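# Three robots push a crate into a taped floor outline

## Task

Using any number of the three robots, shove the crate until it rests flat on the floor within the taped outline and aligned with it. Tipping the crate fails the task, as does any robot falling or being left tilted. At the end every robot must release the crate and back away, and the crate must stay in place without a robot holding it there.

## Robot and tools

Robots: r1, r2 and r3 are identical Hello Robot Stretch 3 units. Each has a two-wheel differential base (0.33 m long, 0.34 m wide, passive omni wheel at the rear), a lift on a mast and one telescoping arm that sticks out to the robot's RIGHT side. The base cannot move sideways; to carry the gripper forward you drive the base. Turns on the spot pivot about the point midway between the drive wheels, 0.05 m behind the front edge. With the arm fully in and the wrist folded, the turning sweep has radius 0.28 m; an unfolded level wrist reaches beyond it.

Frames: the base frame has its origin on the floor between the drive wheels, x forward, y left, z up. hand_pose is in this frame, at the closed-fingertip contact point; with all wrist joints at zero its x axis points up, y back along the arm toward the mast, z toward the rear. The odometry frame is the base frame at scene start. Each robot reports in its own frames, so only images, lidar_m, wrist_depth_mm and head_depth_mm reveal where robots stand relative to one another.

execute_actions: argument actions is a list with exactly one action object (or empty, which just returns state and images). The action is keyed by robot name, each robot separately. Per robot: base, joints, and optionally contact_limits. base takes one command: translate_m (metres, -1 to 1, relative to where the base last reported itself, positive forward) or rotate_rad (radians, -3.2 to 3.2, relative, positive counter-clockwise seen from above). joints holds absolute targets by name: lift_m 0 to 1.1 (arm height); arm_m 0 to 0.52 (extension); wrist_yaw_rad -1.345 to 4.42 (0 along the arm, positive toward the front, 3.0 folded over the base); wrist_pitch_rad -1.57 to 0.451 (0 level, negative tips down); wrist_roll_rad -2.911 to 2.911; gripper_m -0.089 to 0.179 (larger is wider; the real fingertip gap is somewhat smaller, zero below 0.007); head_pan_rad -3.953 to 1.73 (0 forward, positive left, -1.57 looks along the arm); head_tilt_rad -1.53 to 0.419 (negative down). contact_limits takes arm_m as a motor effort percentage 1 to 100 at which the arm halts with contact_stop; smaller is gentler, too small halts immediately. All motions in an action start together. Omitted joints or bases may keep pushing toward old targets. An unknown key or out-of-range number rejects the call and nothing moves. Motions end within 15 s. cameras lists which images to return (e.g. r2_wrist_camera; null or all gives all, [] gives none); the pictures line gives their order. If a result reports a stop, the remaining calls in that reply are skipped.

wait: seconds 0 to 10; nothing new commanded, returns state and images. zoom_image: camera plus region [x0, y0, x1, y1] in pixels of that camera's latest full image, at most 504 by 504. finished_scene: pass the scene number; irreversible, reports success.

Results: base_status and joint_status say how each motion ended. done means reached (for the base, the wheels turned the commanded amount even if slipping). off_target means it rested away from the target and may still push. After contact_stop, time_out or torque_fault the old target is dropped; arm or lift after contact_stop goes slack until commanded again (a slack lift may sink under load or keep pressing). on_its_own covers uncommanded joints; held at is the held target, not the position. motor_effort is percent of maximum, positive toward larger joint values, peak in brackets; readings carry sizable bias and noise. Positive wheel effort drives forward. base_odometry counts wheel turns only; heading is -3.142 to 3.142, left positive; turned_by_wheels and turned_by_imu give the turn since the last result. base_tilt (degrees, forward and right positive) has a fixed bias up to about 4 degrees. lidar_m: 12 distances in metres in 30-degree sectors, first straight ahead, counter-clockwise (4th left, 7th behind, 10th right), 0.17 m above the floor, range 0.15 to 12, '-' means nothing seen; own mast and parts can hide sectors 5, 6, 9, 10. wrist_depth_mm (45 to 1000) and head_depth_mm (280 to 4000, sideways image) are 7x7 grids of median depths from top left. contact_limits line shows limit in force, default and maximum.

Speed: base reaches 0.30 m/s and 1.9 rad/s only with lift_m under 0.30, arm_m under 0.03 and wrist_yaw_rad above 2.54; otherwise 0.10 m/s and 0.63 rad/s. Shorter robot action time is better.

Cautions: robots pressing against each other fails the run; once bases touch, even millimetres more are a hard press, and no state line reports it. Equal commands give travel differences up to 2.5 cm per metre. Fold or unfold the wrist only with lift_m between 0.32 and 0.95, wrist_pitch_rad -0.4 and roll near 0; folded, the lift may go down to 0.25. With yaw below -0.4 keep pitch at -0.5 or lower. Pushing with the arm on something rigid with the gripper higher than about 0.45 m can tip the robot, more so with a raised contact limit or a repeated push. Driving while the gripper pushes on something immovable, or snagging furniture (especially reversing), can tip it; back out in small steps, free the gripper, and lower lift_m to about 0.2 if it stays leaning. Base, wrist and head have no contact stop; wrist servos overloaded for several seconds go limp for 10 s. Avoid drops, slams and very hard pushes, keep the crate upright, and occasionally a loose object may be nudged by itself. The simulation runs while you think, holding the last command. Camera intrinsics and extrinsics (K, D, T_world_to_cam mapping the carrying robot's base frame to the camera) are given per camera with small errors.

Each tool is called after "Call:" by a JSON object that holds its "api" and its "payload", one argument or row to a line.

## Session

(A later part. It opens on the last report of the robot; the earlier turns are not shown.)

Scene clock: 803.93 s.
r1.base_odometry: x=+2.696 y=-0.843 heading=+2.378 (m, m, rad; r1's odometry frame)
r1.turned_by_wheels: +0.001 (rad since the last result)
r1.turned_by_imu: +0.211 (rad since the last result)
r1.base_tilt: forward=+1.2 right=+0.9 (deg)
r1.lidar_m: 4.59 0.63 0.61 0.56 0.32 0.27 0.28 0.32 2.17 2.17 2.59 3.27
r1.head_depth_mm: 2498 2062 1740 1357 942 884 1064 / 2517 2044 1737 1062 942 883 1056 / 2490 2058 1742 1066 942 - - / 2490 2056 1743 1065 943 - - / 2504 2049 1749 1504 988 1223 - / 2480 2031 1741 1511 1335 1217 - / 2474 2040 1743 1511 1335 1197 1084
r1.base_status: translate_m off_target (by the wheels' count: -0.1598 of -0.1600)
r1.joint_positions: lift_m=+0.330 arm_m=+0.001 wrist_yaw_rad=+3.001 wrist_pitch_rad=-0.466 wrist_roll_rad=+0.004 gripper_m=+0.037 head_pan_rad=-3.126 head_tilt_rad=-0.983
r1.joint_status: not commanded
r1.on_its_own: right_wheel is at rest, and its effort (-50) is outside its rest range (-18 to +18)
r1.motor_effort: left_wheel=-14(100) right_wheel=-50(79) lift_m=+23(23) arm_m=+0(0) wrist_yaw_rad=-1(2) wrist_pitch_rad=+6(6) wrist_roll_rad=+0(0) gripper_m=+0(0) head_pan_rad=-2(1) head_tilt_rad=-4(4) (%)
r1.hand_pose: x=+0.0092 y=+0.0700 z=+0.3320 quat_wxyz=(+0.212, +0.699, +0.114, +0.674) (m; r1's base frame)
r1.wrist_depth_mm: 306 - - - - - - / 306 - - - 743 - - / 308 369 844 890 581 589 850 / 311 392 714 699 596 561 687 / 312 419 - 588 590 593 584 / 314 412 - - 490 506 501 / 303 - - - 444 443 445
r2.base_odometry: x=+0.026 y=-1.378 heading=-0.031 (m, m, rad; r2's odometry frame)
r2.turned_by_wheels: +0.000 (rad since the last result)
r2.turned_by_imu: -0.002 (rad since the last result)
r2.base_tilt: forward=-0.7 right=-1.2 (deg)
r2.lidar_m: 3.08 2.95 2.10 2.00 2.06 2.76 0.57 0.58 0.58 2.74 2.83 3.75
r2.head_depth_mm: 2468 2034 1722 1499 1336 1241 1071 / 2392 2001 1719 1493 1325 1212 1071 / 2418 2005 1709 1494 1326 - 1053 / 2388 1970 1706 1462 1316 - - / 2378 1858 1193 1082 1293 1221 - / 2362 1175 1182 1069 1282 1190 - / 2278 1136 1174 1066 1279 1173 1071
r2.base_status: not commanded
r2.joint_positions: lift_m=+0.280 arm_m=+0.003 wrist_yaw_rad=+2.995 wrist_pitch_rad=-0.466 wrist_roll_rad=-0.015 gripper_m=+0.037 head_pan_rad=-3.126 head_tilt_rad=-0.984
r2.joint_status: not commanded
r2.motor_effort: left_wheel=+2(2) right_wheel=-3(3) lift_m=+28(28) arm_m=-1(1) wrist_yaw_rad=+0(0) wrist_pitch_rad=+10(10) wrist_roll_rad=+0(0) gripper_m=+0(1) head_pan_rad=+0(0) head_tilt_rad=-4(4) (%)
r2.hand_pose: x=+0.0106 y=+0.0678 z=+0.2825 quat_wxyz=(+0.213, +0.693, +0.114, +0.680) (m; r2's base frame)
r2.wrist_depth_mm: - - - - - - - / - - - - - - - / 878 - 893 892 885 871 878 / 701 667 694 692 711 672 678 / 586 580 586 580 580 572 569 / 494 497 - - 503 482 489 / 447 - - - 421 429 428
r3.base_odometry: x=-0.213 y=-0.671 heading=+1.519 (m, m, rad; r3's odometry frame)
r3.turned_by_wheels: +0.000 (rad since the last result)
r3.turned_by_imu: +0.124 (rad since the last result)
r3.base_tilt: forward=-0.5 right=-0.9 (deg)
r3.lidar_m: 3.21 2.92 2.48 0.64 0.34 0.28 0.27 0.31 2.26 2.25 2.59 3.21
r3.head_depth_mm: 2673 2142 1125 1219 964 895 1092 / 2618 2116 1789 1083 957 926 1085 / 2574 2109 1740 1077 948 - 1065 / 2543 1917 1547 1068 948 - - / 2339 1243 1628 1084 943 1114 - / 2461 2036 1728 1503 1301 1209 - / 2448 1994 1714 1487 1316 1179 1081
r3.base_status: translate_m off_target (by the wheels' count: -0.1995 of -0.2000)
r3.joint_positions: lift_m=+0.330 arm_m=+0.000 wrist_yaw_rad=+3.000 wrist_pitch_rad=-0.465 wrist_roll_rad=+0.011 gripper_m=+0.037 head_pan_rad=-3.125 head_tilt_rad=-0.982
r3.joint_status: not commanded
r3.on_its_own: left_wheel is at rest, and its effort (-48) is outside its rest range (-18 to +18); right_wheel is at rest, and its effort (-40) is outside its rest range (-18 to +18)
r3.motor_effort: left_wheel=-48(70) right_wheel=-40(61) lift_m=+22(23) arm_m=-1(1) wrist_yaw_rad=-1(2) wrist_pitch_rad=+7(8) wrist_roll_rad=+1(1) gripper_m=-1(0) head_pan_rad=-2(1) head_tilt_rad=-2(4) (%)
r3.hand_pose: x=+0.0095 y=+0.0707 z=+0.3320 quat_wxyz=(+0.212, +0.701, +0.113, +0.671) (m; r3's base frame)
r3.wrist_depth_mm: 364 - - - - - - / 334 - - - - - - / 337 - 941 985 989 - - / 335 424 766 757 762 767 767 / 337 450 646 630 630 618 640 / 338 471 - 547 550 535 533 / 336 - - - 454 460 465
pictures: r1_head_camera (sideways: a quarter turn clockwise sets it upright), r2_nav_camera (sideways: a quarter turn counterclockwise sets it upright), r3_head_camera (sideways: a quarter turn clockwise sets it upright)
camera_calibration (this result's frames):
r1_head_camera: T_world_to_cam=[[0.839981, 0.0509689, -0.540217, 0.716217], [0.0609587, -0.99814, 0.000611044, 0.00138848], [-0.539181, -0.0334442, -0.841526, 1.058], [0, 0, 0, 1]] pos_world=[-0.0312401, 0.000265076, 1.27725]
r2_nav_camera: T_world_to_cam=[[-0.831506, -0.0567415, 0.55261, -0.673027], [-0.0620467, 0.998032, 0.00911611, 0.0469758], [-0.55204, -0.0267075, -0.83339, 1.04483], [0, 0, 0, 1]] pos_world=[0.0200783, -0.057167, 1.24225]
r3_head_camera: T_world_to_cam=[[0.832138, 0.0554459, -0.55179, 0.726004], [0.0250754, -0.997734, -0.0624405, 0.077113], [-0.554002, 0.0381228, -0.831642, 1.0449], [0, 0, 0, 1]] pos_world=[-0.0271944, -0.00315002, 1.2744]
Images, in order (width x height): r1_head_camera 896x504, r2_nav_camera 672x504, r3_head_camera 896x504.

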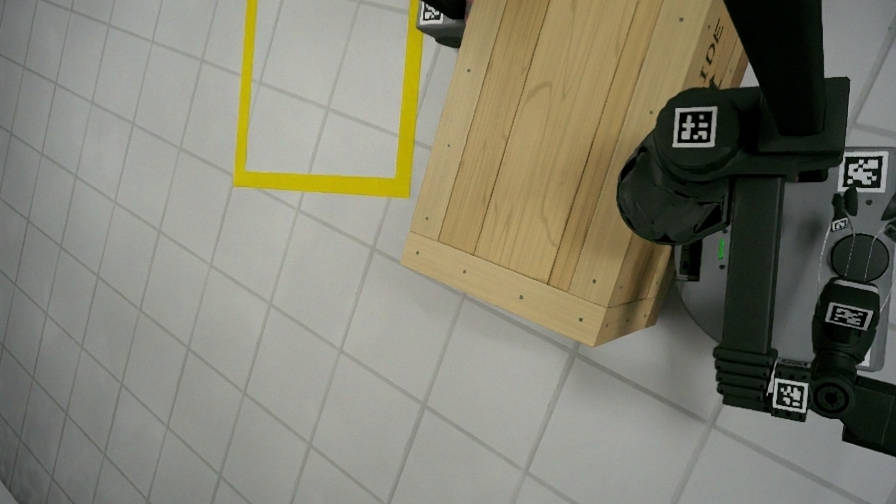

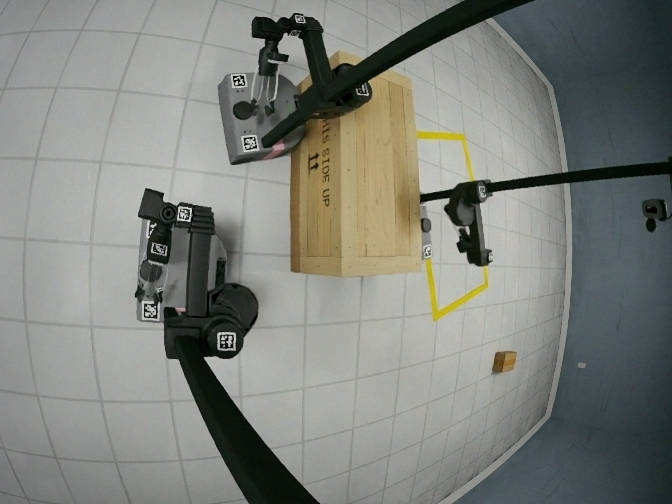

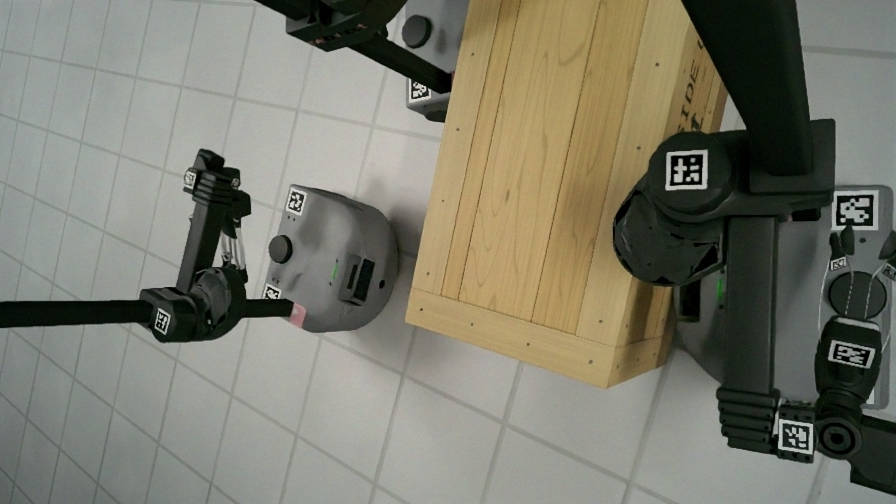

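Call:
{"api": "execute_actions", "payload": {
  "actions": [
    {"r3":{"base":{"translate_m":-0.13}},"r1":{"base":{"translate_m":-0.13}},"r2":{"base":{"translate_m":0.12}}}
  ],
  "cameras": ["r1_head_camera","r3_head_camera","r2_nav_camera"]
}}

Scene clock: 825.90 s.
r1.base_odometry: x=+2.790 y=-0.933 heading=+2.378 (m, m, rad; r1's odometry frame)
r1.turned_by_wheels: +0.000 (rad since the last result)
r1.turned_by_imu: -0.045 (rad since the last result)
r1.base_tilt: forward=+1.2 right=+0.8 (deg)
r1.lidar_m: 4.60 0.68 0.78 0.60 0.33 0.28 0.27 0.31 2.15 2.15 2.51 3.27
r1.head_depth_mm: 2511 2061 1744 1309 942 883 1064 / 2498 2051 1740 1063 942 882 1054 / 2497 2052 1744 1064 942 - - / 2495 2051 1736 1061 941 - - / 2491 2026 1747 1516 975 1220 - / 2481 2052 1738 1504 1336 1213 - / 2491 2046 1746 1515 1333 1197 1083
r1.base_status: translate_m off_target (by the wheels' count: -0.1295 of -0.1300)
r1.joint_positions: lift_m=+0.330 arm_m=+0.001 wrist_yaw_rad=+3.001 wrist_pitch_rad=-0.466 wrist_roll_rad=+0.004 gripper_m=+0.037 head_pan_rad=-3.126 head_tilt_rad=-0.983
r1.joint_status: not commanded
r1.on_its_own: left_wheel is at rest, and its effort (-83) is outside its rest range (-18 to +18); right_wheel is at rest, and its effort (-63) is outside its rest range (-18 to +18)
r1.motor_effort: left_wheel=-83(100) right_wheel=-63(72) lift_m=+23(23) arm_m=+0(0) wrist_yaw_rad=-1(2) wrist_pitch_rad=+6(6) wrist_roll_rad=+0(0) gripper_m=+0(1) head_pan_rad=-1(2) head_tilt_rad=-3(3) (%)
r1.hand_pose: x=+0.0092 y=+0.0700 z=+0.3320 quat_wxyz=(+0.212, +0.699, +0.114, +0.674) (m; r1's base frame)
r1.wrist_depth_mm: 317 - - - - - - / 315 - - - - 735 - / 317 382 889 874 635 565 805 / 318 406 709 711 647 588 674 / 320 431 - 584 589 587 578 / 320 419 - - 490 506 507 / 306 - - - 444 444 437
r2.base_odometry: x=+0.146 y=-1.382 heading=-0.031 (m, m, rad; r2's odometry frame)
r2.turned_by_wheels: +0.000 (rad since the last result)
r2.turned_by_imu: -0.001 (rad since the last result)
r2.base_tilt: forward=-0.7 right=-1.2 (deg)
r2.lidar_m: 2.97 2.95 2.10 2.01 2.07 2.75 0.68 0.70 0.66 2.75 2.82 3.04
r2.head_depth_mm: 2390 2031 1732 1514 1336 1230 1070 / 2359 2037 1718 1490 1333 1212 1067 / 2424 2012 1713 1492 1328 - 1047 / 2384 1998 1703 1460 1320 - - / 2360 1883 1193 1245 1314 1228 - / 2362 1423 1179 1229 1311 1193 - / 2191 1897 1179 1213 1280 1164 1074
r2.base_status: done
r2.joint_positions: lift_m=+0.280 arm_m=+0.003 wrist_yaw_rad=+2.995 wrist_pitch_rad=-0.466 wrist_roll_rad=-0.015 gripper_m=+0.037 head_pan_rad=-3.126 head_tilt_rad=-0.984
r2.joint_status: not commanded
r2.motor_effort: left_wheel=+2(9) right_wheel=-4(7) lift_m=+28(28) arm_m=-1(1) wrist_yaw_rad=+0(0) wrist_pitch_rad=+10(10) wrist_roll_rad=+0(1) gripper_m=+0(0) head_pan_rad=-1(1) head_tilt_rad=-5(5) (%)
r2.hand_pose: x=+0.0106 y=+0.0678 z=+0.2825 quat_wxyz=(+0.213, +0.693, +0.114, +0.680) (m; r2's base frame)
r2.wrist_depth_mm: - - - - - - - / - - - - - - - / 889 - 871 855 894 879 886 / 700 680 710 689 717 674 699 / 577 580 602 574 577 568 570 / 492 499 - - 513 492 493 / 448 - - - 422 426 423
r3.base_odometry: x=-0.220 y=-0.800 heading=+1.519 (m, m, rad; r3's odometry frame)
r3.turned_by_wheels: +0.000 (rad since the last result)
r3.turned_by_imu: -0.034 (rad since the last result)
r3.base_tilt: forward=-0.6 right=-0.8 (deg)
r3.lidar_m: 3.20 2.99 2.50 0.67 0.34 0.28 0.27 0.30 2.25 2.25 2.53 3.22
r3.head_depth_mm: 2650 2145 1014 1190 964 900 1088 / 2600 2113 1792 1086 957 955 1082 / 2557 1990 1735 1071 949 - 1074 / 2533 1535 1609 1065 953 - - / 2431 1894 1653 1080 941 1106 - / 2475 2033 1723 1503 1304 1203 - / 2436 2012 1700 1489 1317 1182 1083
r3.base_status: translate_m off_target (by the wheels' count: -0.1295 of -0.1300)
r3.joint_positions: lift_m=+0.330 arm_m=+0.000 wrist_yaw_rad=+3.000 wrist_pitch_rad=-0.465 wrist_roll_rad=+0.011 gripper_m=+0.037 head_pan_rad=-3.125 head_tilt_rad=-0.982
r3.joint_status: not commanded
r3.on_its_own: left_wheel is at rest, and its effort (-48) is outside its rest range (-18 to +18); right_wheel is at rest, and its effort (-44) is outside its rest range (-18 to +18)
r3.motor_effort: left_wheel=-48(56) right_wheel=-44(57) lift_m=+22(22) arm_m=-1(1) wrist_yaw_rad=+0(1) wrist_pitch_rad=+8(7) wrist_roll_rad=+1(1) gripper_m=-1(0) head_pan_rad=-2(1) head_tilt_rad=-2(2) (%)
r3.hand_pose: x=+0.0095 y=+0.0707 z=+0.3320 quat_wxyz=(+0.212, +0.701, +0.113, +0.671) (m; r3's base frame)
r3.wrist_depth_mm: 356 - - - - - - / 341 - - - - - - / 342 - 960 981 993 972 - / 339 429 780 764 760 779 780 / 343 456 651 640 644 640 624 / 340 475 - 543 545 533 529 / 337 - - - 456 465 455
pictures: r1_head_camera (sideways: a quarter turn clockwise sets it upright), r2_nav_camera (sideways: a quarter turn counterclockwise sets it upright), r3_head_camera (sideways: a quarter turn clockwise sets it upright)
camera_calibration (this result's frames):
r1_head_camera: T_world_to_cam=[[0.839981, 0.0509691, -0.540216, 0.716217], [0.060959, -0.99814, 0.00061105, 0.00138848], [-0.539181, -0.0334443, -0.841526, 1.058], [0, 0, 0, 1]] pos_world=[-0.0312401, 0.000265067, 1.27725]
r2_nav_camera: T_world_to_cam=[[-0.831506, -0.0567417, 0.55261, -0.673026], [-0.0620469, 0.998032, 0.00911611, 0.0469758], [-0.55204, -0.0267077, -0.83339, 1.04483], [0, 0, 0, 1]] pos_world=[0.0200784, -0.057167, 1.24225]
r3_head_camera: T_world_to_cam=[[0.832138, 0.0554461, -0.55179, 0.726004], [0.0250756, -0.997734, -0.0624405, 0.077113], [-0.554002, 0.0381226, -0.831642, 1.0449], [0, 0, 0, 1]] pos_world=[-0.0271944, -0.00315003, 1.2744]
Images, in order (width x height): r1_head_camera 896x504, r2_nav_camera 672x504, r3_head_camera 896x504.

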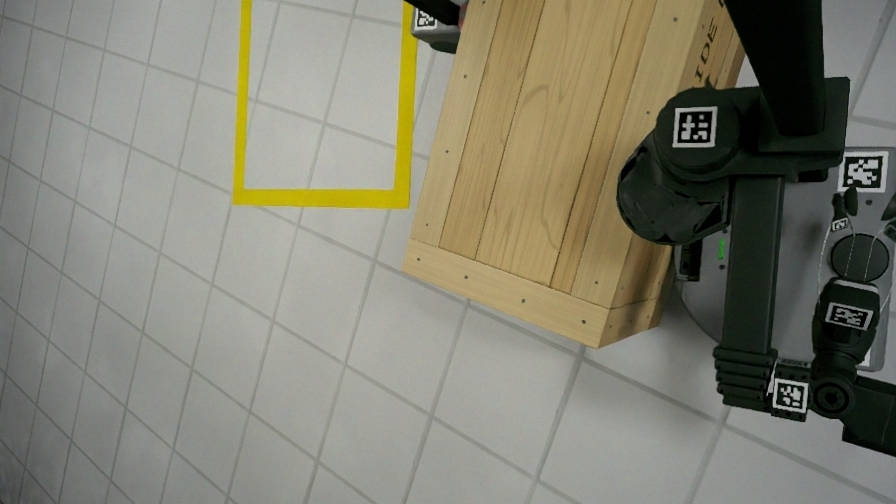

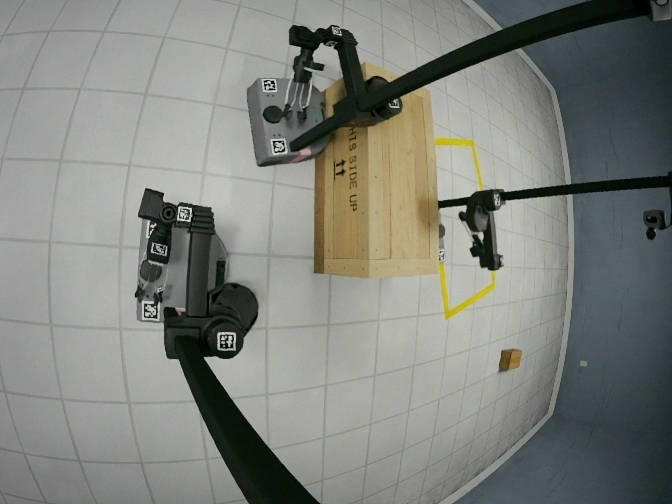

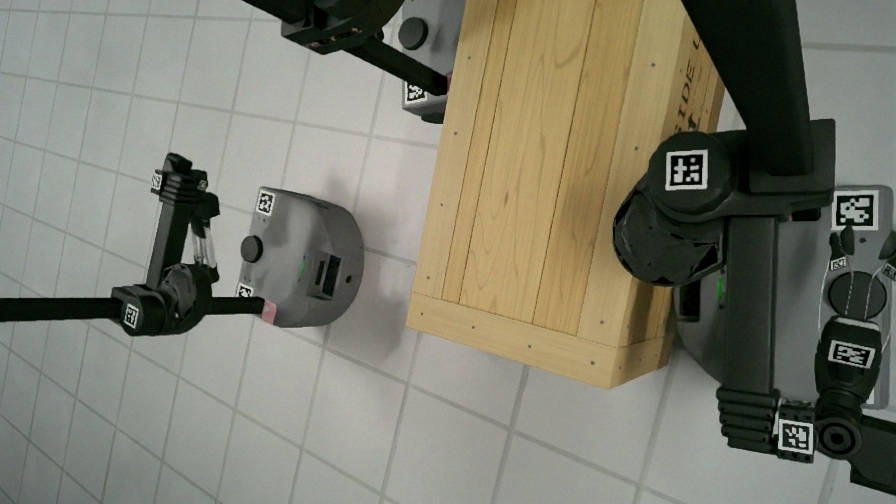

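Call:
{"api": "execute_actions", "payload": {
  "actions": [
    {"r3":{"base":{"translate_m":0.28},"joints":{"lift_m":0.28}},"r1":{"base":{"translate_m":0.28},"joints":{"lift_m":0.28}}}
  ],
  "cameras": []
}}

Call:
{"api": "execute_actions", "payload": {
  "actions": [
    {"r3":{"base":{"rotate_rad":0.55}},"r1":{"base":{"rotate_rad":0.55}}}
  ],
  "cameras": []
}}

Call:
{"api": "execute_actions", "payload": {
  "actions": [
    {"r3":{"base":{"translate_m":-0.33}},"r1":{"base":{"translate_m":-0.33}}}
  ],
  "cameras": []
}}

Call:
{"api": "execute_actions", "payload": {
  "actions": [
    {"r3":{"base":{"rotate_rad":-0.92},"joints":{"lift_m":0.33}},"r1":{"base":{"rotate_rad":-0.92},"joints":{"lift_m":0.33}}}
  ],
  "cameras": ["r1_head_camera","r3_head_camera","r2_nav_camera"]
}}

Scene clock: 874.47 s.
r1.base_odometry: x=+2.588 y=-0.739 heading=+2.378 (m, m, rad; r1's odometry frame)
r1.turned_by_wheels: +0.000 (rad since the last result)
r1.turned_by_imu: +0.000 (rad since the last result)
r1.base_tilt: forward=+1.2 right=+0.9 (deg)
r1.lidar_m: 4.35 2.93 0.50 2.55 0.65 0.55 0.55 0.62 2.23 2.23 2.60 3.01
r1.head_depth_mm: 2515 2003 1569 1063 1174 1217 1064 / 2512 2050 1752 1066 1269 1231 1058 / 2494 2051 1222 1080 1294 - - / 2480 2049 1220 1105 1316 - - / 2499 2051 1742 1458 1338 1238 - / 2490 2055 1732 1510 1332 1213 1105 / 2498 2054 1730 1511 1340 1199 1084
r1.base_status: done
r1.joint_positions: lift_m=+0.280 arm_m=+0.001 wrist_yaw_rad=+3.001 wrist_pitch_rad=-0.466 wrist_roll_rad=+0.004 gripper_m=+0.037 head_pan_rad=-3.126 head_tilt_rad=-0.983
r1.joint_status: all done
r1.motor_effort: left_wheel=+0(78) right_wheel=+0(60) lift_m=+21(21) arm_m=+0(0) wrist_yaw_rad=-2(2) wrist_pitch_rad=+6(6) wrist_roll_rad=+0(0) gripper_m=+0(0) head_pan_rad=-3(1) head_tilt_rad=-3(4) (%)
r1.hand_pose: x=+0.0092 y=+0.0700 z=+0.2822 quat_wxyz=(+0.212, +0.699, +0.114, +0.674) (m; r1's base frame)
r1.wrist_depth_mm: - - - - - - - / 623 - - 657 667 - 988 / 615 774 746 498 470 773 762 / 597 638 642 533 514 617 621 / 539 535 - 545 530 517 526 / 457 - - - 442 452 443 / - - - - 398 393 390
r2.base_odometry: x=+0.146 y=-1.382 heading=-0.031 (m, m, rad; r2's odometry frame)
r2.turned_by_wheels: +0.000 (rad since the last result)
r2.turned_by_imu: -0.002 (rad since the last result)
r2.base_tilt: forward=-0.7 right=-1.2 (deg)
r2.lidar_m: 2.97 2.94 2.10 2.01 2.07 2.77 0.68 0.70 0.44 0.50 2.82 3.04
r2.head_depth_mm: 2396 2045 1734 1501 1337 1236 1071 / 2365 2014 1707 1507 1333 1215 1068 / 2416 2006 1706 1492 1331 - 1050 / 2418 1975 1700 1458 1320 - - / 2390 1770 1187 1238 1306 1225 - / 2385 1670 1184 1224 1300 1193 - / 2210 1946 1175 1213 1291 1144 1082
r2.base_status: not commanded
r2.joint_positions: lift_m=+0.280 arm_m=+0.003 wrist_yaw_rad=+2.995 wrist_pitch_rad=-0.466 wrist_roll_rad=-0.015 gripper_m=+0.037 head_pan_rad=-3.126 head_tilt_rad=-0.984
r2.joint_status: not commanded
r2.motor_effort: left_wheel=+2(2) right_wheel=-3(3) lift_m=+28(28) arm_m=-1(1) wrist_yaw_rad=+0(0) wrist_pitch_rad=+9(9) wrist_roll_rad=+0(0) gripper_m=+0(0) head_pan_rad=-1(1) head_tilt_rad=-5(4) (%)
r2.hand_pose: x=+0.0106 y=+0.0678 z=+0.2825 quat_wxyz=(+0.213, +0.693, +0.114, +0.680) (m; r2's base frame)
r2.wrist_depth_mm: - - - - - - - / - - - - - - - / 915 - 908 883 875 884 870 / 715 674 686 705 693 681 693 / 582 583 609 571 572 581 571 / 496 487 - - 511 481 483 / 444 - - - 419 420 421
r3.base_odometry: x=-0.206 y=-0.520 heading=+1.519 (m, m, rad; r3's odometry frame)
r3.turned_by_wheels: +0.000 (rad since the last result)
r3.turned_by_imu: +0.000 (rad since the last result)
r3.base_tilt: forward=-0.6 right=-0.7 (deg)
r3.lidar_m: 2.95 2.92 2.43 2.42 0.68 0.55 0.55 2.76 2.31 2.31 2.61 2.95
r3.head_depth_mm: 2509 1515 1614 1092 1238 1268 1093 / 2602 1999 1603 1088 1288 1235 1085 / 2573 2037 1242 1088 1292 - 1068 / 2536 1775 1231 1089 1311 - - / 2351 1986 1695 1098 1310 1237 - / 2461 2034 1722 1502 1323 1209 - / 2446 2007 1718 1483 1315 1183 1082
r3.base_status: done
r3.joint_positions: lift_m=+0.280 arm_m=+0.000 wrist_yaw_rad=+3.000 wrist_pitch_rad=-0.465 wrist_roll_rad=+0.011 gripper_m=+0.037 head_pan_rad=-3.125 head_tilt_rad=-0.982
r3.joint_status: all done
r3.motor_effort: left_wheel=+0(45) right_wheel=+1(42) lift_m=+12(20) arm_m=-1(1) wrist_yaw_rad=+0(0) wrist_pitch_rad=+7(8) wrist_roll_rad=+1(1) gripper_m=+0(0) head_pan_rad=-2(0) head_tilt_rad=-2(2) (%)
r3.hand_pose: x=+0.0095 y=+0.0707 z=+0.2826 quat_wxyz=(+0.212, +0.701, +0.113, +0.671) (m; r3's base frame)
r3.wrist_depth_mm: - - - - - - - / - - - - - - - / 681 - 880 871 887 897 892 / 646 667 675 683 695 680 698 / 549 556 583 564 563 560 561 / 468 482 - - 491 470 486 / - - - - 402 409 412
pictures: none
No camera images: the call's "cameras" was empty. Leave "cameras" out to get every camera's image.

Scene clock: 876.10 s.
r1.base_odometry: x=+2.588 y=-0.739 heading=+2.928 (m, m, rad; r1's odometry frame)
r1.turned_by_wheels: +0.550 (rad since the last result)
r1.turned_by_imu: +0.553 (rad since the last result)
r1.base_tilt: forward=+1.3 right=+0.9 (deg)
r1.lidar_m: 2.88 0.50 2.54 0.64 0.55 0.55 2.52 2.23 2.23 2.62 3.02 4.32
r1.head_depth_mm: 2498 2059 1740 1068 1047 1200 1069 / 2498 2040 1746 1139 1270 1231 1058 / 2523 2051 1738 1507 1342 - - / 2481 2041 1739 1511 1342 - - / 2336 2046 1747 1508 1340 1236 - / 2247 2048 1736 1507 1342 1215 1107 / 2128 2044 1738 1515 1336 1196 1085
r1.base_status: done
r1.joint_positions: lift_m=+0.280 arm_m=+0.001 wrist_yaw_rad=+3.001 wrist_pitch_rad=-0.466 wrist_roll_rad=+0.004 gripper_m=+0.037 head_pan_rad=-3.126 head_tilt_rad=-0.983
r1.joint_status: not commanded
r1.motor_effort: left_wheel=-2(12) right_wheel=+2(10) lift_m=+21(20) arm_m=+0(0) wrist_yaw_rad=-2(1) wrist_pitch_rad=+6(7) wrist_roll_rad=+0(0) gripper_m=-1(0) head_pan_rad=-1(2) head_tilt_rad=-4(4) (%)
r1.hand_pose: x=+0.0092 y=+0.0700 z=+0.2822 quat_wxyz=(+0.212, +0.699, +0.114, +0.674) (m; r1's base frame)
r1.wrist_depth_mm: 424 - 679 - - - - / 454 - 731 - - 610 916 / 472 538 746 787 526 467 440 / 493 590 630 630 547 411 374 / 513 536 - 548 525 451 385 / 461 - - - 443 450 434 / - - - - 396 399 393
r2.base_odometry: x=+0.146 y=-1.382 heading=-0.031 (m, m, rad; r2's odometry frame)
r2.turned_by_wheels: +0.000 (rad since the last result)
r2.turned_by_imu: +0.000 (rad since the last result)
r2.base_tilt: forward=-0.6 right=-1.2 (deg)
r2.lidar_m: 2.97 2.94 2.11 2.01 2.07 2.77 0.68 0.70 0.52 0.50 2.82 3.06
r2.head_depth_mm: 2418 2025 1724 1503 1342 1236 1074 / 2364 2023 1713 1502 1327 1204 1069 / 2441 2002 1711 1495 1326 - 1051 / 2390 1987 1715 1470 1318 - - / 2267 1741 1187 1235 1312 1221 - / 1366 1690 1177 1229 1303 1198 - / 2271 1954 1173 1211 1300 1173 1076
r2.base_status: not commanded
r2.joint_positions: lift_m=+0.280 arm_m=+0.003 wrist_yaw_rad=+2.995 wrist_pitch_rad=-0.466 wrist_roll_rad=-0.015 gripper_m=+0.037 head_pan_rad=-3.126 head_tilt_rad=-0.984
r2.joint_status: not commanded
r2.motor_effort: left_wheel=+1(2) right_wheel=-3(3) lift_m=+28(28) arm_m=-1(1) wrist_yaw_rad=+0(0) wrist_pitch_rad=+9(10) wrist_roll_rad=-1(0) gripper_m=+0(1) head_pan_rad=-1(1) head_tilt_rad=-4(4) (%)
r2.hand_pose: x=+0.0106 y=+0.0678 z=+0.2825 quat_wxyz=(+0.213, +0.693, +0.114, +0.680) (m; r2's base frame)
r2.wrist_depth_mm: - - - - - - - / - - - - - - - / 864 - 893 874 877 878 856 / 707 673 697 689 676 697 678 / 580 581 599 560 576 574 576 / 495 500 - - 514 493 483 / 444 - - - 414 425 427
r3.base_odometry: x=-0.206 y=-0.520 heading=+2.069 (m, m, rad; r3's odometry frame)
r3.turned_by_wheels: +0.550 (rad since the last result)
r3.turned_by_imu: +0.542 (rad since the last result)
r3.base_tilt: forward=-0.5 right=-0.8 (deg)
r3.lidar_m: 2.87 2.43 2.42 0.67 0.55 0.55 2.72 2.31 2.31 2.63 2.95 2.95
r3.head_depth_mm: 2646 2129 1691 1090 1012 1206 1095 / 2596 2123 1785 1084 1157 1235 1084 / 2568 2082 1771 1521 1309 - 1066 / 2534 2091 1758 1524 1347 - - / 2513 2052 1749 1511 1340 1235 - / 2388 2026 1724 1497 1317 1204 - / 2292 2007 1713 1486 1312 1186 1080
r3.base_status: done
r3.joint_positions: lift_m=+0.280 arm_m=+0.000 wrist_yaw_rad=+3.000 wrist_pitch_rad=-0.465 wrist_roll_rad=+0.011 gripper_m=+0.037 head_pan_rad=-3.125 head_tilt_rad=-0.982
r3.joint_status: not commanded
r3.motor_effort: left_wheel=-2(6) right_wheel=+2(5) lift_m=+12(12) arm_m=-1(1) wrist_yaw_rad=+0(0) wrist_pitch_rad=+8(8) wrist_roll_rad=+1(1) gripper_m=+0(0) head_pan_rad=-1(0) head_tilt_rad=-2(2) (%)
r3.hand_pose: x=+0.0095 y=+0.0707 z=+0.2826 quat_wxyz=(+0.212, +0.701, +0.113, +0.671) (m; r3's base frame)
r3.wrist_depth_mm: 429 - 713 - - - - / 463 - 783 - - - - / 482 - 807 880 879 883 910 / 505 575 688 676 695 692 699 / 512 558 569 563 564 555 564 / 469 500 - - 484 477 468 / - - - - 404 415 421
pictures: none
No camera images: the call's "cameras" was empty. Leave "cameras" out to get every camera's image.

Scene clock: 879.00 s.
r1.base_odometry: x=+2.910 y=-0.809 heading=+2.928 (m, m, rad; r1's odometry frame)
r1.turned_by_wheels: +0.000 (rad since the last result)
r1.turned_by_imu: -0.002 (rad since the last result)
r1.base_tilt: forward=+1.3 right=+1.0 (deg)
r1.lidar_m: 3.18 0.81 0.64 0.36 0.31 0.31 2.24 1.99 1.99 2.35 3.24 3.28
r1.head_depth_mm: 2512 2057 1741 1521 942 857 1055 / 2474 2054 1752 1519 1339 896 1059 / 2426 2058 1750 1512 1340 - - / 2327 2042 1733 1517 1344 - - / 2189 2041 1748 1516 1338 1235 - / 2022 2046 1740 1509 1333 1216 1107 / 1886 2015 1740 1508 1339 1201 1083
r1.base_status: done
r1.joint_positions: lift_m=+0.280 arm_m=+0.001 wrist_yaw_rad=+3.001 wrist_pitch_rad=-0.466 wrist_roll_rad=+0.004 gripper_m=+0.037 head_pan_rad=-3.126 head_tilt_rad=-0.983
r1.joint_status: not commanded
r1.motor_effort: left_wheel=-2(12) right_wheel=+2(7) lift_m=+20(21) arm_m=+0(0) wrist_yaw_rad=-2(1) wrist_pitch_rad=+7(6) wrist_roll_rad=+0(0) gripper_m=+0(0) head_pan_rad=-2(1) head_tilt_rad=-3(4) (%)
r1.hand_pose: x=+0.0092 y=+0.0700 z=+0.2822 quat_wxyz=(+0.212, +0.699, +0.114, +0.674) (m; r1's base frame)
r1.wrist_depth_mm: 248 - 390 552 - - - / 266 - 427 604 948 - 665 / 281 314 471 683 770 777 557 / 296 341 527 629 625 622 579 / 311 378 - 547 522 519 523 / 320 - - - 436 446 448 / - - - - 395 395 394
r2.base_odometry: x=+0.146 y=-1.382 heading=-0.031 (m, m, rad; r2's odometry frame)
r2.turned_by_wheels: +0.000 (rad since the last result)
r2.turned_by_imu: -0.001 (rad since the last result)
r2.base_tilt: forward=-0.7 right=-1.2 (deg)
r2.lidar_m: 2.96 2.95 2.10 2.00 2.06 2.77 0.68 0.70 0.80 2.74 2.83 3.04
r2.head_depth_mm: 2415 2039 1740 1506 1330 1233 1076 / 2363 2031 1718 1498 1333 1211 1065 / 2432 1991 1703 1489 1324 - 1052 / 2389 1624 1587 1464 1318 - - / 2264 1362 1187 1242 1317 1225 - / 2349 1963 1182 1227 1308 1190 - / 2350 1934 1170 1215 1302 1168 1065
r2.base_status: not commanded
r2.joint_positions: lift_m=+0.280 arm_m=+0.003 wrist_yaw_rad=+2.995 wrist_pitch_rad=-0.466 wrist_roll_rad=-0.015 gripper_m=+0.037 head_pan_rad=-3.126 head_tilt_rad=-0.984
r2.joint_status: not commanded
r2.motor_effort: left_wheel=+2(2) right_wheel=-4(3) lift_m=+28(28) arm_m=-1(1) wrist_yaw_rad=+0(0) wrist_pitch_rad=+9(9) wrist_roll_rad=+0(0) gripper_m=+0(0) head_pan_rad=-1(1) head_tilt_rad=-4(5) (%)
r2.hand_pose: x=+0.0106 y=+0.0678 z=+0.2825 quat_wxyz=(+0.213, +0.693, +0.114, +0.680) (m; r2's base frame)
r2.wrist_depth_mm: - - - - - - - / - - - - - - - / 926 - 868 882 872 878 851 / 708 685 695 705 700 679 695 / 576 583 601 580 569 576 576 / 502 491 - - 508 488 484 / 446 - - - 423 429 424
r3.base_odometry: x=-0.048 y=-0.810 heading=+2.068 (m, m, rad; r3's odometry frame)
r3.turned_by_wheels: +0.000 (rad since the last result)
r3.turned_by_imu: -0.001 (rad since the last result)
r3.base_tilt: forward=-0.6 right=-0.9 (deg)
r3.lidar_m: 3.14 2.66 0.70 0.36 0.30 0.30 2.45 2.08 2.08 2.37 3.18 3.18
r3.head_depth_mm: 2622 2128 1817 1533 965 884 1058 / 2604 2122 1795 1546 1340 883 1086 / 2584 2101 1764 1540 1356 - 1068 / 2533 2068 1740 1525 1345 - - / 2393 2044 1742 1510 1336 1233 - / 2299 2027 1733 1496 1318 1212 - / 2126 1998 1706 1490 1318 1183 1081
r3.base_status: done
r3.joint_positions: lift_m=+0.280 arm_m=+0.000 wrist_yaw_rad=+3.000 wrist_pitch_rad=-0.465 wrist_roll_rad=+0.011 gripper_m=+0.037 head_pan_rad=-3.125 head_tilt_rad=-0.982
r3.joint_status: not commanded
r3.motor_effort: left_wheel=-1(7) right_wheel=+2(5) lift_m=+12(12) arm_m=-1(1) wrist_yaw_rad=-1(1) wrist_pitch_rad=+8(7) wrist_roll_rad=+1(1) gripper_m=+0(1) head_pan_rad=-1(1) head_tilt_rad=-3(2) (%)
r3.hand_pose: x=+0.0095 y=+0.0707 z=+0.2826 quat_wxyz=(+0.212, +0.701, +0.113, +0.671) (m; r3's base frame)
r3.wrist_depth_mm: 243 - 396 578 - - - / 260 - 430 632 - - - / 271 - 483 719 868 845 890 / 288 330 524 642 682 672 669 / 301 356 557 556 552 567 560 / 309 374 - - 488 475 474 / - - - - 401 415 411
pictures: none
No camera images: the call's "cameras" was empty. Leave "cameras" out to get every camera's image.

Scene clock: 881.13 s.
r1.base_odometry: x=+2.910 y=-0.809 heading=+2.008 (m, m, rad; r1's odometry frame)
r1.turned_by_wheels: -0.920 (rad since the last result)
r1.turned_by_imu: -0.927 (rad since the last result)
r1.base_tilt: forward=+1.2 right=+0.8 (deg)
r1.lidar_m: 3.22 4.42 0.80 0.93 0.52 0.34 0.31 0.31 2.13 1.99 2.02 2.57
r1.head_depth_mm: 2508 2060 1608 1065 973 1222 1069 / 2498 2052 1740 1062 973 1205 1059 / 2514 2054 1740 1064 955 - - / 2492 2055 1746 1063 957 - - / 2481 2044 1742 1461 1291 1228 - / 2491 2043 1740 1517 1338 1219 - / 2470 2033 1735 1509 1336 1201 1083
r1.base_status: done
r1.joint_positions: lift_m=+0.330 arm_m=+0.001 wrist_yaw_rad=+3.001 wrist_pitch_rad=-0.466 wrist_roll_rad=+0.004 gripper_m=+0.037 head_pan_rad=-3.126 head_tilt_rad=-0.983
r1.joint_status: all done
r1.motor_effort: left_wheel=+3(12) right_wheel=-3(8) lift_m=+24(25) arm_m=+0(0) wrist_yaw_rad=-1(1) wrist_pitch_rad=+6(6) wrist_roll_rad=+0(0) gripper_m=+0(0) head_pan_rad=-2(1) head_tilt_rad=-4(3) (%)
r1.hand_pose: x=+0.0092 y=+0.0700 z=+0.3320 quat_wxyz=(+0.212, +0.699, +0.114, +0.674) (m; r1's base frame)
r1.wrist_depth_mm: 601 - - - - - - / 593 - - 752 - - - / 553 828 896 798 840 843 854 / 526 703 698 711 703 692 706 / 495 599 - 590 589 597 574 / 467 513 - - 494 504 500 / 429 - - - 444 446 441
r2.base_odometry: x=+0.146 y=-1.382 heading=-0.031 (m, m, rad; r2's odometry frame)
r2.turned_by_wheels: +0.000 (rad since the last result)
r2.turned_by_imu: -0.001 (rad since the last result)
r2.base_tilt: forward=-0.7 right=-1.1 (deg)
r2.lidar_m: 2.97 2.95 2.10 2.01 2.06 2.76 0.68 0.70 0.71 2.74 2.83 3.07
r2.head_depth_mm: 2407 2033 1734 1515 1343 1235 1074 / 2380 2017 1715 1512 1329 1215 1070 / 2436 2006 1706 1500 1315 - 1054 / 2408 1866 1602 1457 1329 - - / 2401 1606 1189 1239 1318 1226 - / 2223 1877 1177 1226 1301 1189 - / 2371 1946 1178 1212 1299 1168 1075
r2.base_status: not commanded
r2.joint_positions: lift_m=+0.280 arm_m=+0.003 wrist_yaw_rad=+2.995 wrist_pitch_rad=-0.466 wrist_roll_rad=-0.015 gripper_m=+0.037 head_pan_rad=-3.126 head_tilt_rad=-0.984
r2.joint_status: not commanded
r2.motor_effort: left_wheel=+2(2) right_wheel=-4(3) lift_m=+28(28) arm_m=-1(1) wrist_yaw_rad=+0(0) wrist_pitch_rad=+10(10) wrist_roll_rad=+0(0) gripper_m=+0(0) head_pan_rad=+0(1) head_tilt_rad=-5(3) (%)
r2.hand_pose: x=+0.0106 y=+0.0678 z=+0.2825 quat_wxyz=(+0.213, +0.693, +0.114, +0.680) (m; r2's base frame)
r2.wrist_depth_mm: - - - - - - - / - - - - - - - / 920 - 894 909 888 858 880 / 691 671 690 679 695 689 697 / 578 578 595 568 571 577 566 / 499 498 - - 501 493 483 / 438 - - - 416 430 427
r3.base_odometry: x=-0.048 y=-0.810 heading=+1.149 (m, m, rad; r3's odometry frame)
r3.turned_by_wheels: -0.920 (rad since the last result)
r3.turned_by_imu: -0.908 (rad since the last result)
r3.base_tilt: forward=-0.7 right=-0.8 (deg)
r3.lidar_m: 3.18 3.20 2.93 2.64 0.55 0.34 0.30 0.30 2.28 2.07 2.10 2.57
r3.head_depth_mm: 2561 1126 1506 1094 1017 1262 1092 / 2593 2119 1537 1088 1005 1236 1083 / 2582 2090 1776 1083 983 - 1068 / 2552 2073 1756 1066 962 - - / 2498 1948 1627 1059 952 1185 - / 2462 1523 1571 1468 1321 1215 - / 2301 1865 1691 1483 1317 1180 1081
r3.base_status: done
r3.joint_positions: lift_m=+0.330 arm_m=+0.000 wrist_yaw_rad=+3.000 wrist_pitch_rad=-0.465 wrist_roll_rad=+0.011 gripper_m=+0.037 head_pan_rad=-3.125 head_tilt_rad=-0.982
r3.joint_status: all done
r3.motor_effort: left_wheel=+2(6) right_wheel=-1(4) lift_m=+23(24) arm_m=-1(1) wrist_yaw_rad=-1(1) wrist_pitch_rad=+8(8) wrist_roll_rad=+1(1) gripper_m=+0(0) head_pan_rad=+0(2) head_tilt_rad=-3(2) (%)
r3.hand_pose: x=+0.0095 y=+0.0707 z=+0.3319 quat_wxyz=(+0.212, +0.701, +0.113, +0.671) (m; r3's base frame)
r3.wrist_depth_mm: - - - - - - - / - - - - - - - / 660 - - 992 975 - - / 613 749 764 762 755 770 751 / 565 618 636 645 627 636 633 / 510 526 - 544 555 540 540 / 459 - - - 453 462 462
pictures: r1_head_camera (sideways: a quarter turn clockwise sets it upright), r2_nav_camera (sideways: a quarter turn counterclockwise sets it upright), r3_head_camera (sideways: a quarter turn clockwise sets it upright)
camera_calibration (this result's frames):
r1_head_camera: T_world_to_cam=[[0.839981, 0.0509695, -0.540216, 0.716216], [0.0609594, -0.99814, 0.000611082, 0.00138843], [-0.53918, -0.0334446, -0.841526, 1.058], [0, 0, 0, 1]] pos_world=[-0.03124, 0.00026505, 1.27725]
r2_nav_camera: T_world_to_cam=[[-0.831506, -0.0567413, 0.55261, -0.673027], [-0.0620464, 0.998032, 0.00911611, 0.0469758], [-0.55204, -0.0267074, -0.83339, 1.04483], [0, 0, 0, 1]] pos_world=[0.0200783, -0.057167, 1.24225]
r3_head_camera: T_world_to_cam=[[0.832136, 0.0554411, -0.551794, 0.726009], [0.0250694, -0.997734, -0.0624406, 0.0771131], [-0.554005, 0.0381259, -0.83164, 1.04489], [0, 0, 0, 1]] pos_world=[-0.0271946, -0.00314983, 1.2744]
Images, in order (width x height): r1_head_camera 896x504, r2_nav_camera 672x504, r3_head_camera 896x504.

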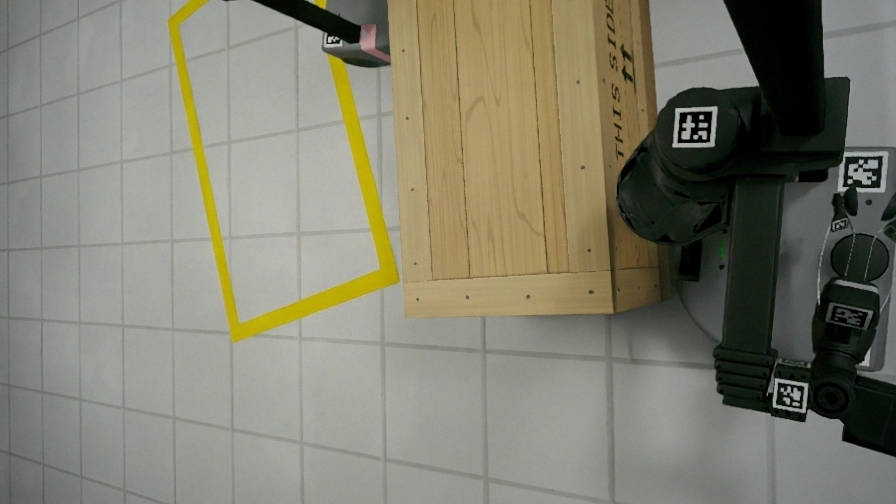

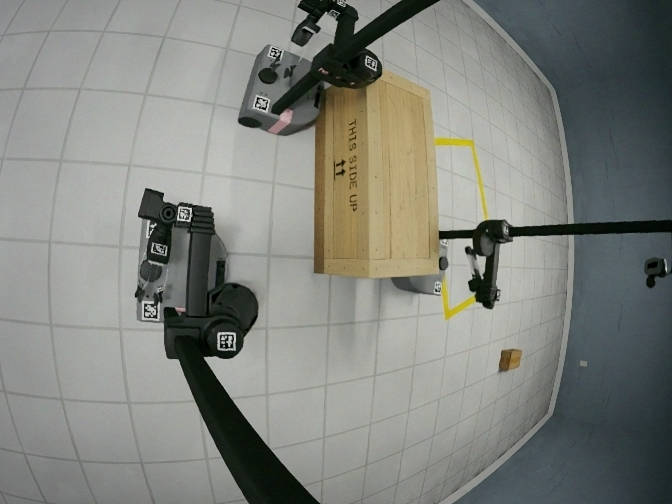

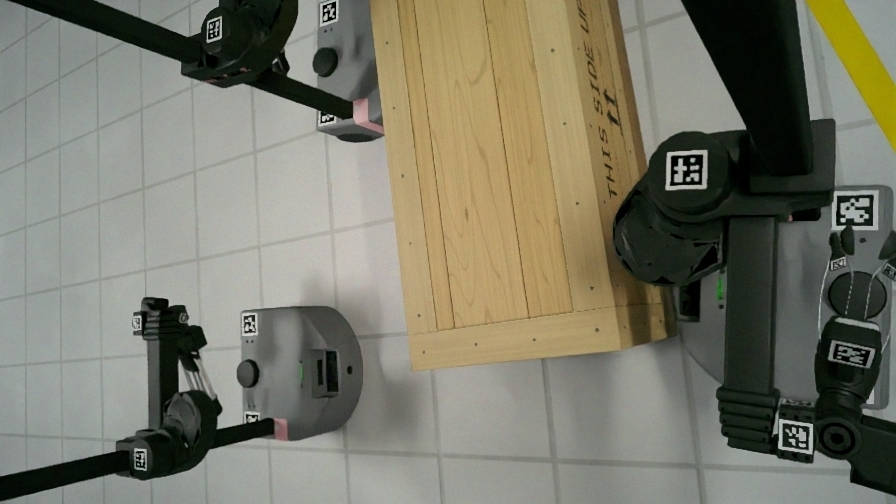

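Call:
{"api": "execute_actions", "payload": {
  "actions": [
    {"r3":{"base":{"translate_m":-0.15}},"r1":{"base":{"translate_m":-0.15}}}
  ],
  "cameras": ["r1_head_camera","r3_head_camera","r2_nav_camera"]
}}

Scene clock: 889.33 s.
r1.base_odometry: x=+2.973 y=-0.945 heading=+2.007 (m, m, rad; r1's odometry frame)
r1.turned_by_wheels: +0.000 (rad since the last result)
r1.turned_by_imu: +0.216 (rad since the last result)
r1.base_tilt: forward=+1.2 right=+0.9 (deg)
r1.lidar_m: 3.32 3.56 0.84 0.50 0.31 0.27 0.27 0.33 2.02 1.99 2.14 3.22
r1.head_depth_mm: 2516 2059 1747 1514 942 870 1065 / 2513 2080 1749 1065 941 881 1060 / 2508 2053 1747 1059 939 - - / 2508 2047 1749 1519 945 - - / 2500 2055 1743 1509 1345 1237 - / 2481 2069 1745 1517 1333 1219 - / 2480 2054 1742 1517 1340 1196 1082
r1.base_status: translate_m off_target (by the wheels' count: -0.1496 of -0.1500)
r1.joint_positions: lift_m=+0.330 arm_m=+0.001 wrist_yaw_rad=+3.001 wrist_pitch_rad=-0.466 wrist_roll_rad=+0.004 gripper_m=+0.037 head_pan_rad=-3.126 head_tilt_rad=-0.984
r1.joint_status: not commanded
r1.on_its_own: left_wheel is at rest, and its effort (-76) is outside its rest range (-18 to +18); right_wheel is at rest, and its effort (-47) is outside its rest range (-18 to +18)
r1.motor_effort: left_wheel=-76(100) right_wheel=-47(89) lift_m=+23(24) arm_m=+0(0) wrist_yaw_rad=-1(3) wrist_pitch_rad=+6(7) wrist_roll_rad=+0(0) gripper_m=+0(0) head_pan_rad=-2(2) head_tilt_rad=-3(4) (%)
r1.hand_pose: x=+0.0093 y=+0.0700 z=+0.3320 quat_wxyz=(+0.212, +0.699, +0.114, +0.674) (m; r1's base frame)
r1.wrist_depth_mm: 300 - 644 - - - - / 287 - 652 - 767 - - / 295 347 740 871 777 779 862 / 297 371 700 702 699 699 683 / 303 399 - 586 583 589 584 / 306 395 - - 496 506 501 / 296 - - - 446 443 442
r2.base_odometry: x=+0.146 y=-1.382 heading=-0.031 (m, m, rad; r2's odometry frame)
r2.turned_by_wheels: +0.000 (rad since the last result)
r2.turned_by_imu: -0.002 (rad since the last result)
r2.base_tilt: forward=-0.5 right=-1.1 (deg)
r2.lidar_m: 2.96 2.96 2.11 2.01 2.06 2.77 0.57 0.59 0.79 2.74 2.83 3.03
r2.head_depth_mm: 2420 2033 1731 1507 1333 1244 1077 / 2372 2007 1715 1498 1329 1219 1065 / 2416 2007 1708 1498 1325 - 1054 / 2390 1853 1585 1477 1318 - - / 2381 1375 1185 1101 1306 1221 - / 2247 1832 1184 1095 1307 1195 - / 2314 1942 1176 1131 1295 1172 1078
r2.base_status: not commanded
r2.joint_positions: lift_m=+0.280 arm_m=+0.003 wrist_yaw_rad=+2.995 wrist_pitch_rad=-0.466 wrist_roll_rad=-0.015 gripper_m=+0.037 head_pan_rad=-3.126 head_tilt_rad=-0.984
r2.joint_status: not commanded
r2.motor_effort: left_wheel=+2(2) right_wheel=-3(4) lift_m=+28(28) arm_m=-1(1) wrist_yaw_rad=+0(0) wrist_pitch_rad=+9(10) wrist_roll_rad=-1(0) gripper_m=+0(0) head_pan_rad=-1(1) head_tilt_rad=-5(4) (%)
r2.hand_pose: x=+0.0106 y=+0.0678 z=+0.2825 quat_wxyz=(+0.213, +0.693, +0.114, +0.680) (m; r2's base frame)
r2.wrist_depth_mm: - - - - - - - / - - - - - - - / 925 - 899 892 849 874 869 / 707 681 697 700 689 705 689 / 583 575 588 579 568 560 568 / 493 488 - - 515 492 489 / 446 - - - 418 428 425
r3.base_odometry: x=-0.109 y=-0.947 heading=+1.148 (m, m, rad; r3's odometry frame)
r3.turned_by_wheels: +0.000 (rad since the last result)
r3.turned_by_imu: +0.115 (rad since the last result)
r3.base_tilt: forward=-0.6 right=-0.8 (deg)
r3.lidar_m: 3.31 3.41 2.76 0.67 0.34 0.28 0.27 0.30 2.21 2.09 2.15 2.85
r3.head_depth_mm: 2654 2158 1804 1222 967 901 1088 / 2620 2126 1792 1093 954 956 1080 / 2550 2103 1768 1076 951 - 1066 / 2559 1959 1686 1063 949 - - / 2507 1898 1519 1512 950 1128 - / 2344 1204 1648 1498 1330 1214 - / 2428 1996 1715 1485 1319 1184 1078
r3.base_status: translate_m off_target (by the wheels' count: -0.1496 of -0.1500)
r3.joint_positions: lift_m=+0.330 arm_m=+0.000 wrist_yaw_rad=+3.000 wrist_pitch_rad=-0.465 wrist_roll_rad=+0.011 gripper_m=+0.037 head_pan_rad=-3.125 head_tilt_rad=-0.982
r3.joint_status: not commanded
r3.on_its_own: left_wheel is at rest, and its effort (-33) is outside its rest range (-18 to +18); right_wheel is at rest, and its effort (-31) is outside its rest range (-18 to +18)
r3.motor_effort: left_wheel=-33(53) right_wheel=-31(54) lift_m=+22(23) arm_m=-1(1) wrist_yaw_rad=-1(2) wrist_pitch_rad=+8(8) wrist_roll_rad=+1(1) gripper_m=+0(1) head_pan_rad=-2(1) head_tilt_rad=-2(2) (%)
r3.hand_pose: x=+0.0095 y=+0.0706 z=+0.3319 quat_wxyz=(+0.212, +0.701, +0.113, +0.671) (m; r3's base frame)
r3.wrist_depth_mm: 363 - - - - - - / 349 - - - - - - / 342 - 965 987 972 955 - / 341 434 742 761 756 771 787 / 345 462 661 642 628 640 634 / 342 469 - 540 553 535 536 / 339 - - - 448 465 469
pictures: r1_head_camera (sideways: a quarter turn clockwise sets it upright), r2_nav_camera (sideways: a quarter turn counterclockwise sets it upright), r3_head_camera (sideways: a quarter turn clockwise sets it upright)
camera_calibration (this result's frames):
r1_head_camera: T_world_to_cam=[[0.84009, 0.0506929, -0.540073, 0.716029], [0.060629, -0.99816, 0.000618767, 0.00138044], [-0.539048, -0.0332639, -0.841618, 1.05812], [0, 0, 0, 1]] pos_world=[-0.0312358, 0.000277471, 1.27724]
r2_nav_camera: T_world_to_cam=[[-0.831506, -0.0567413, 0.55261, -0.673027], [-0.0620464, 0.998032, 0.00911611, 0.0469758], [-0.55204, -0.0267074, -0.83339, 1.04483], [0, 0, 0, 1]] pos_world=[0.0200783, -0.057167, 1.24225]
r3_head_camera: T_world_to_cam=[[0.832177, 0.0548956, -0.551786, 0.725998], [0.0244158, -0.99775, -0.0624405, 0.077117], [-0.553972, 0.0384892, -0.831645, 1.0449], [0, 0, 0, 1]] pos_world=[-0.0271964, -0.00312799, 1.2744]
Images, in order (width x height): r1_head_camera 896x504, r2_nav_camera 672x504, r3_head_camera 896x504.

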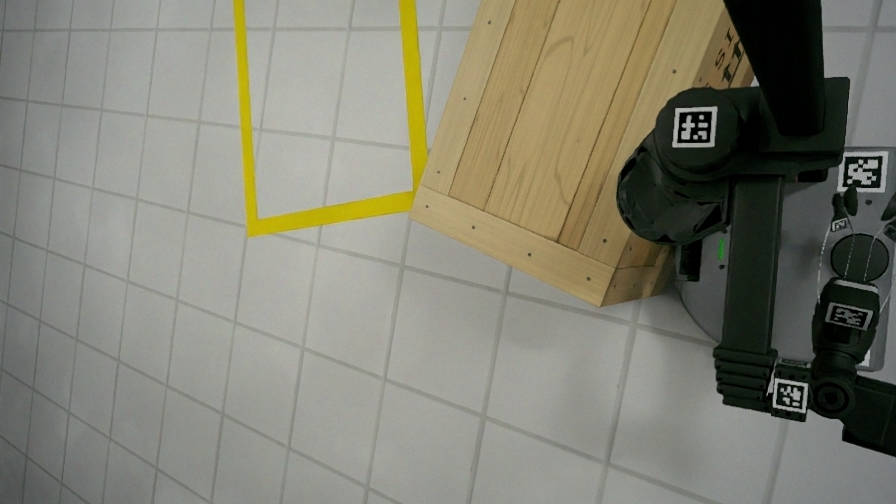

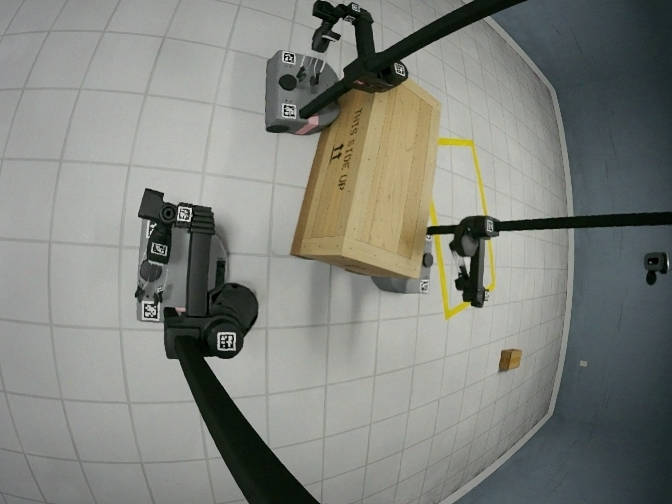

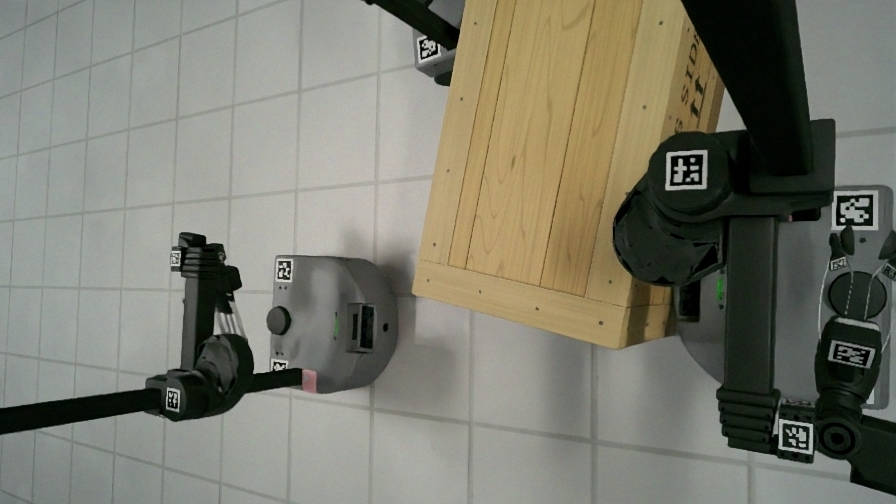

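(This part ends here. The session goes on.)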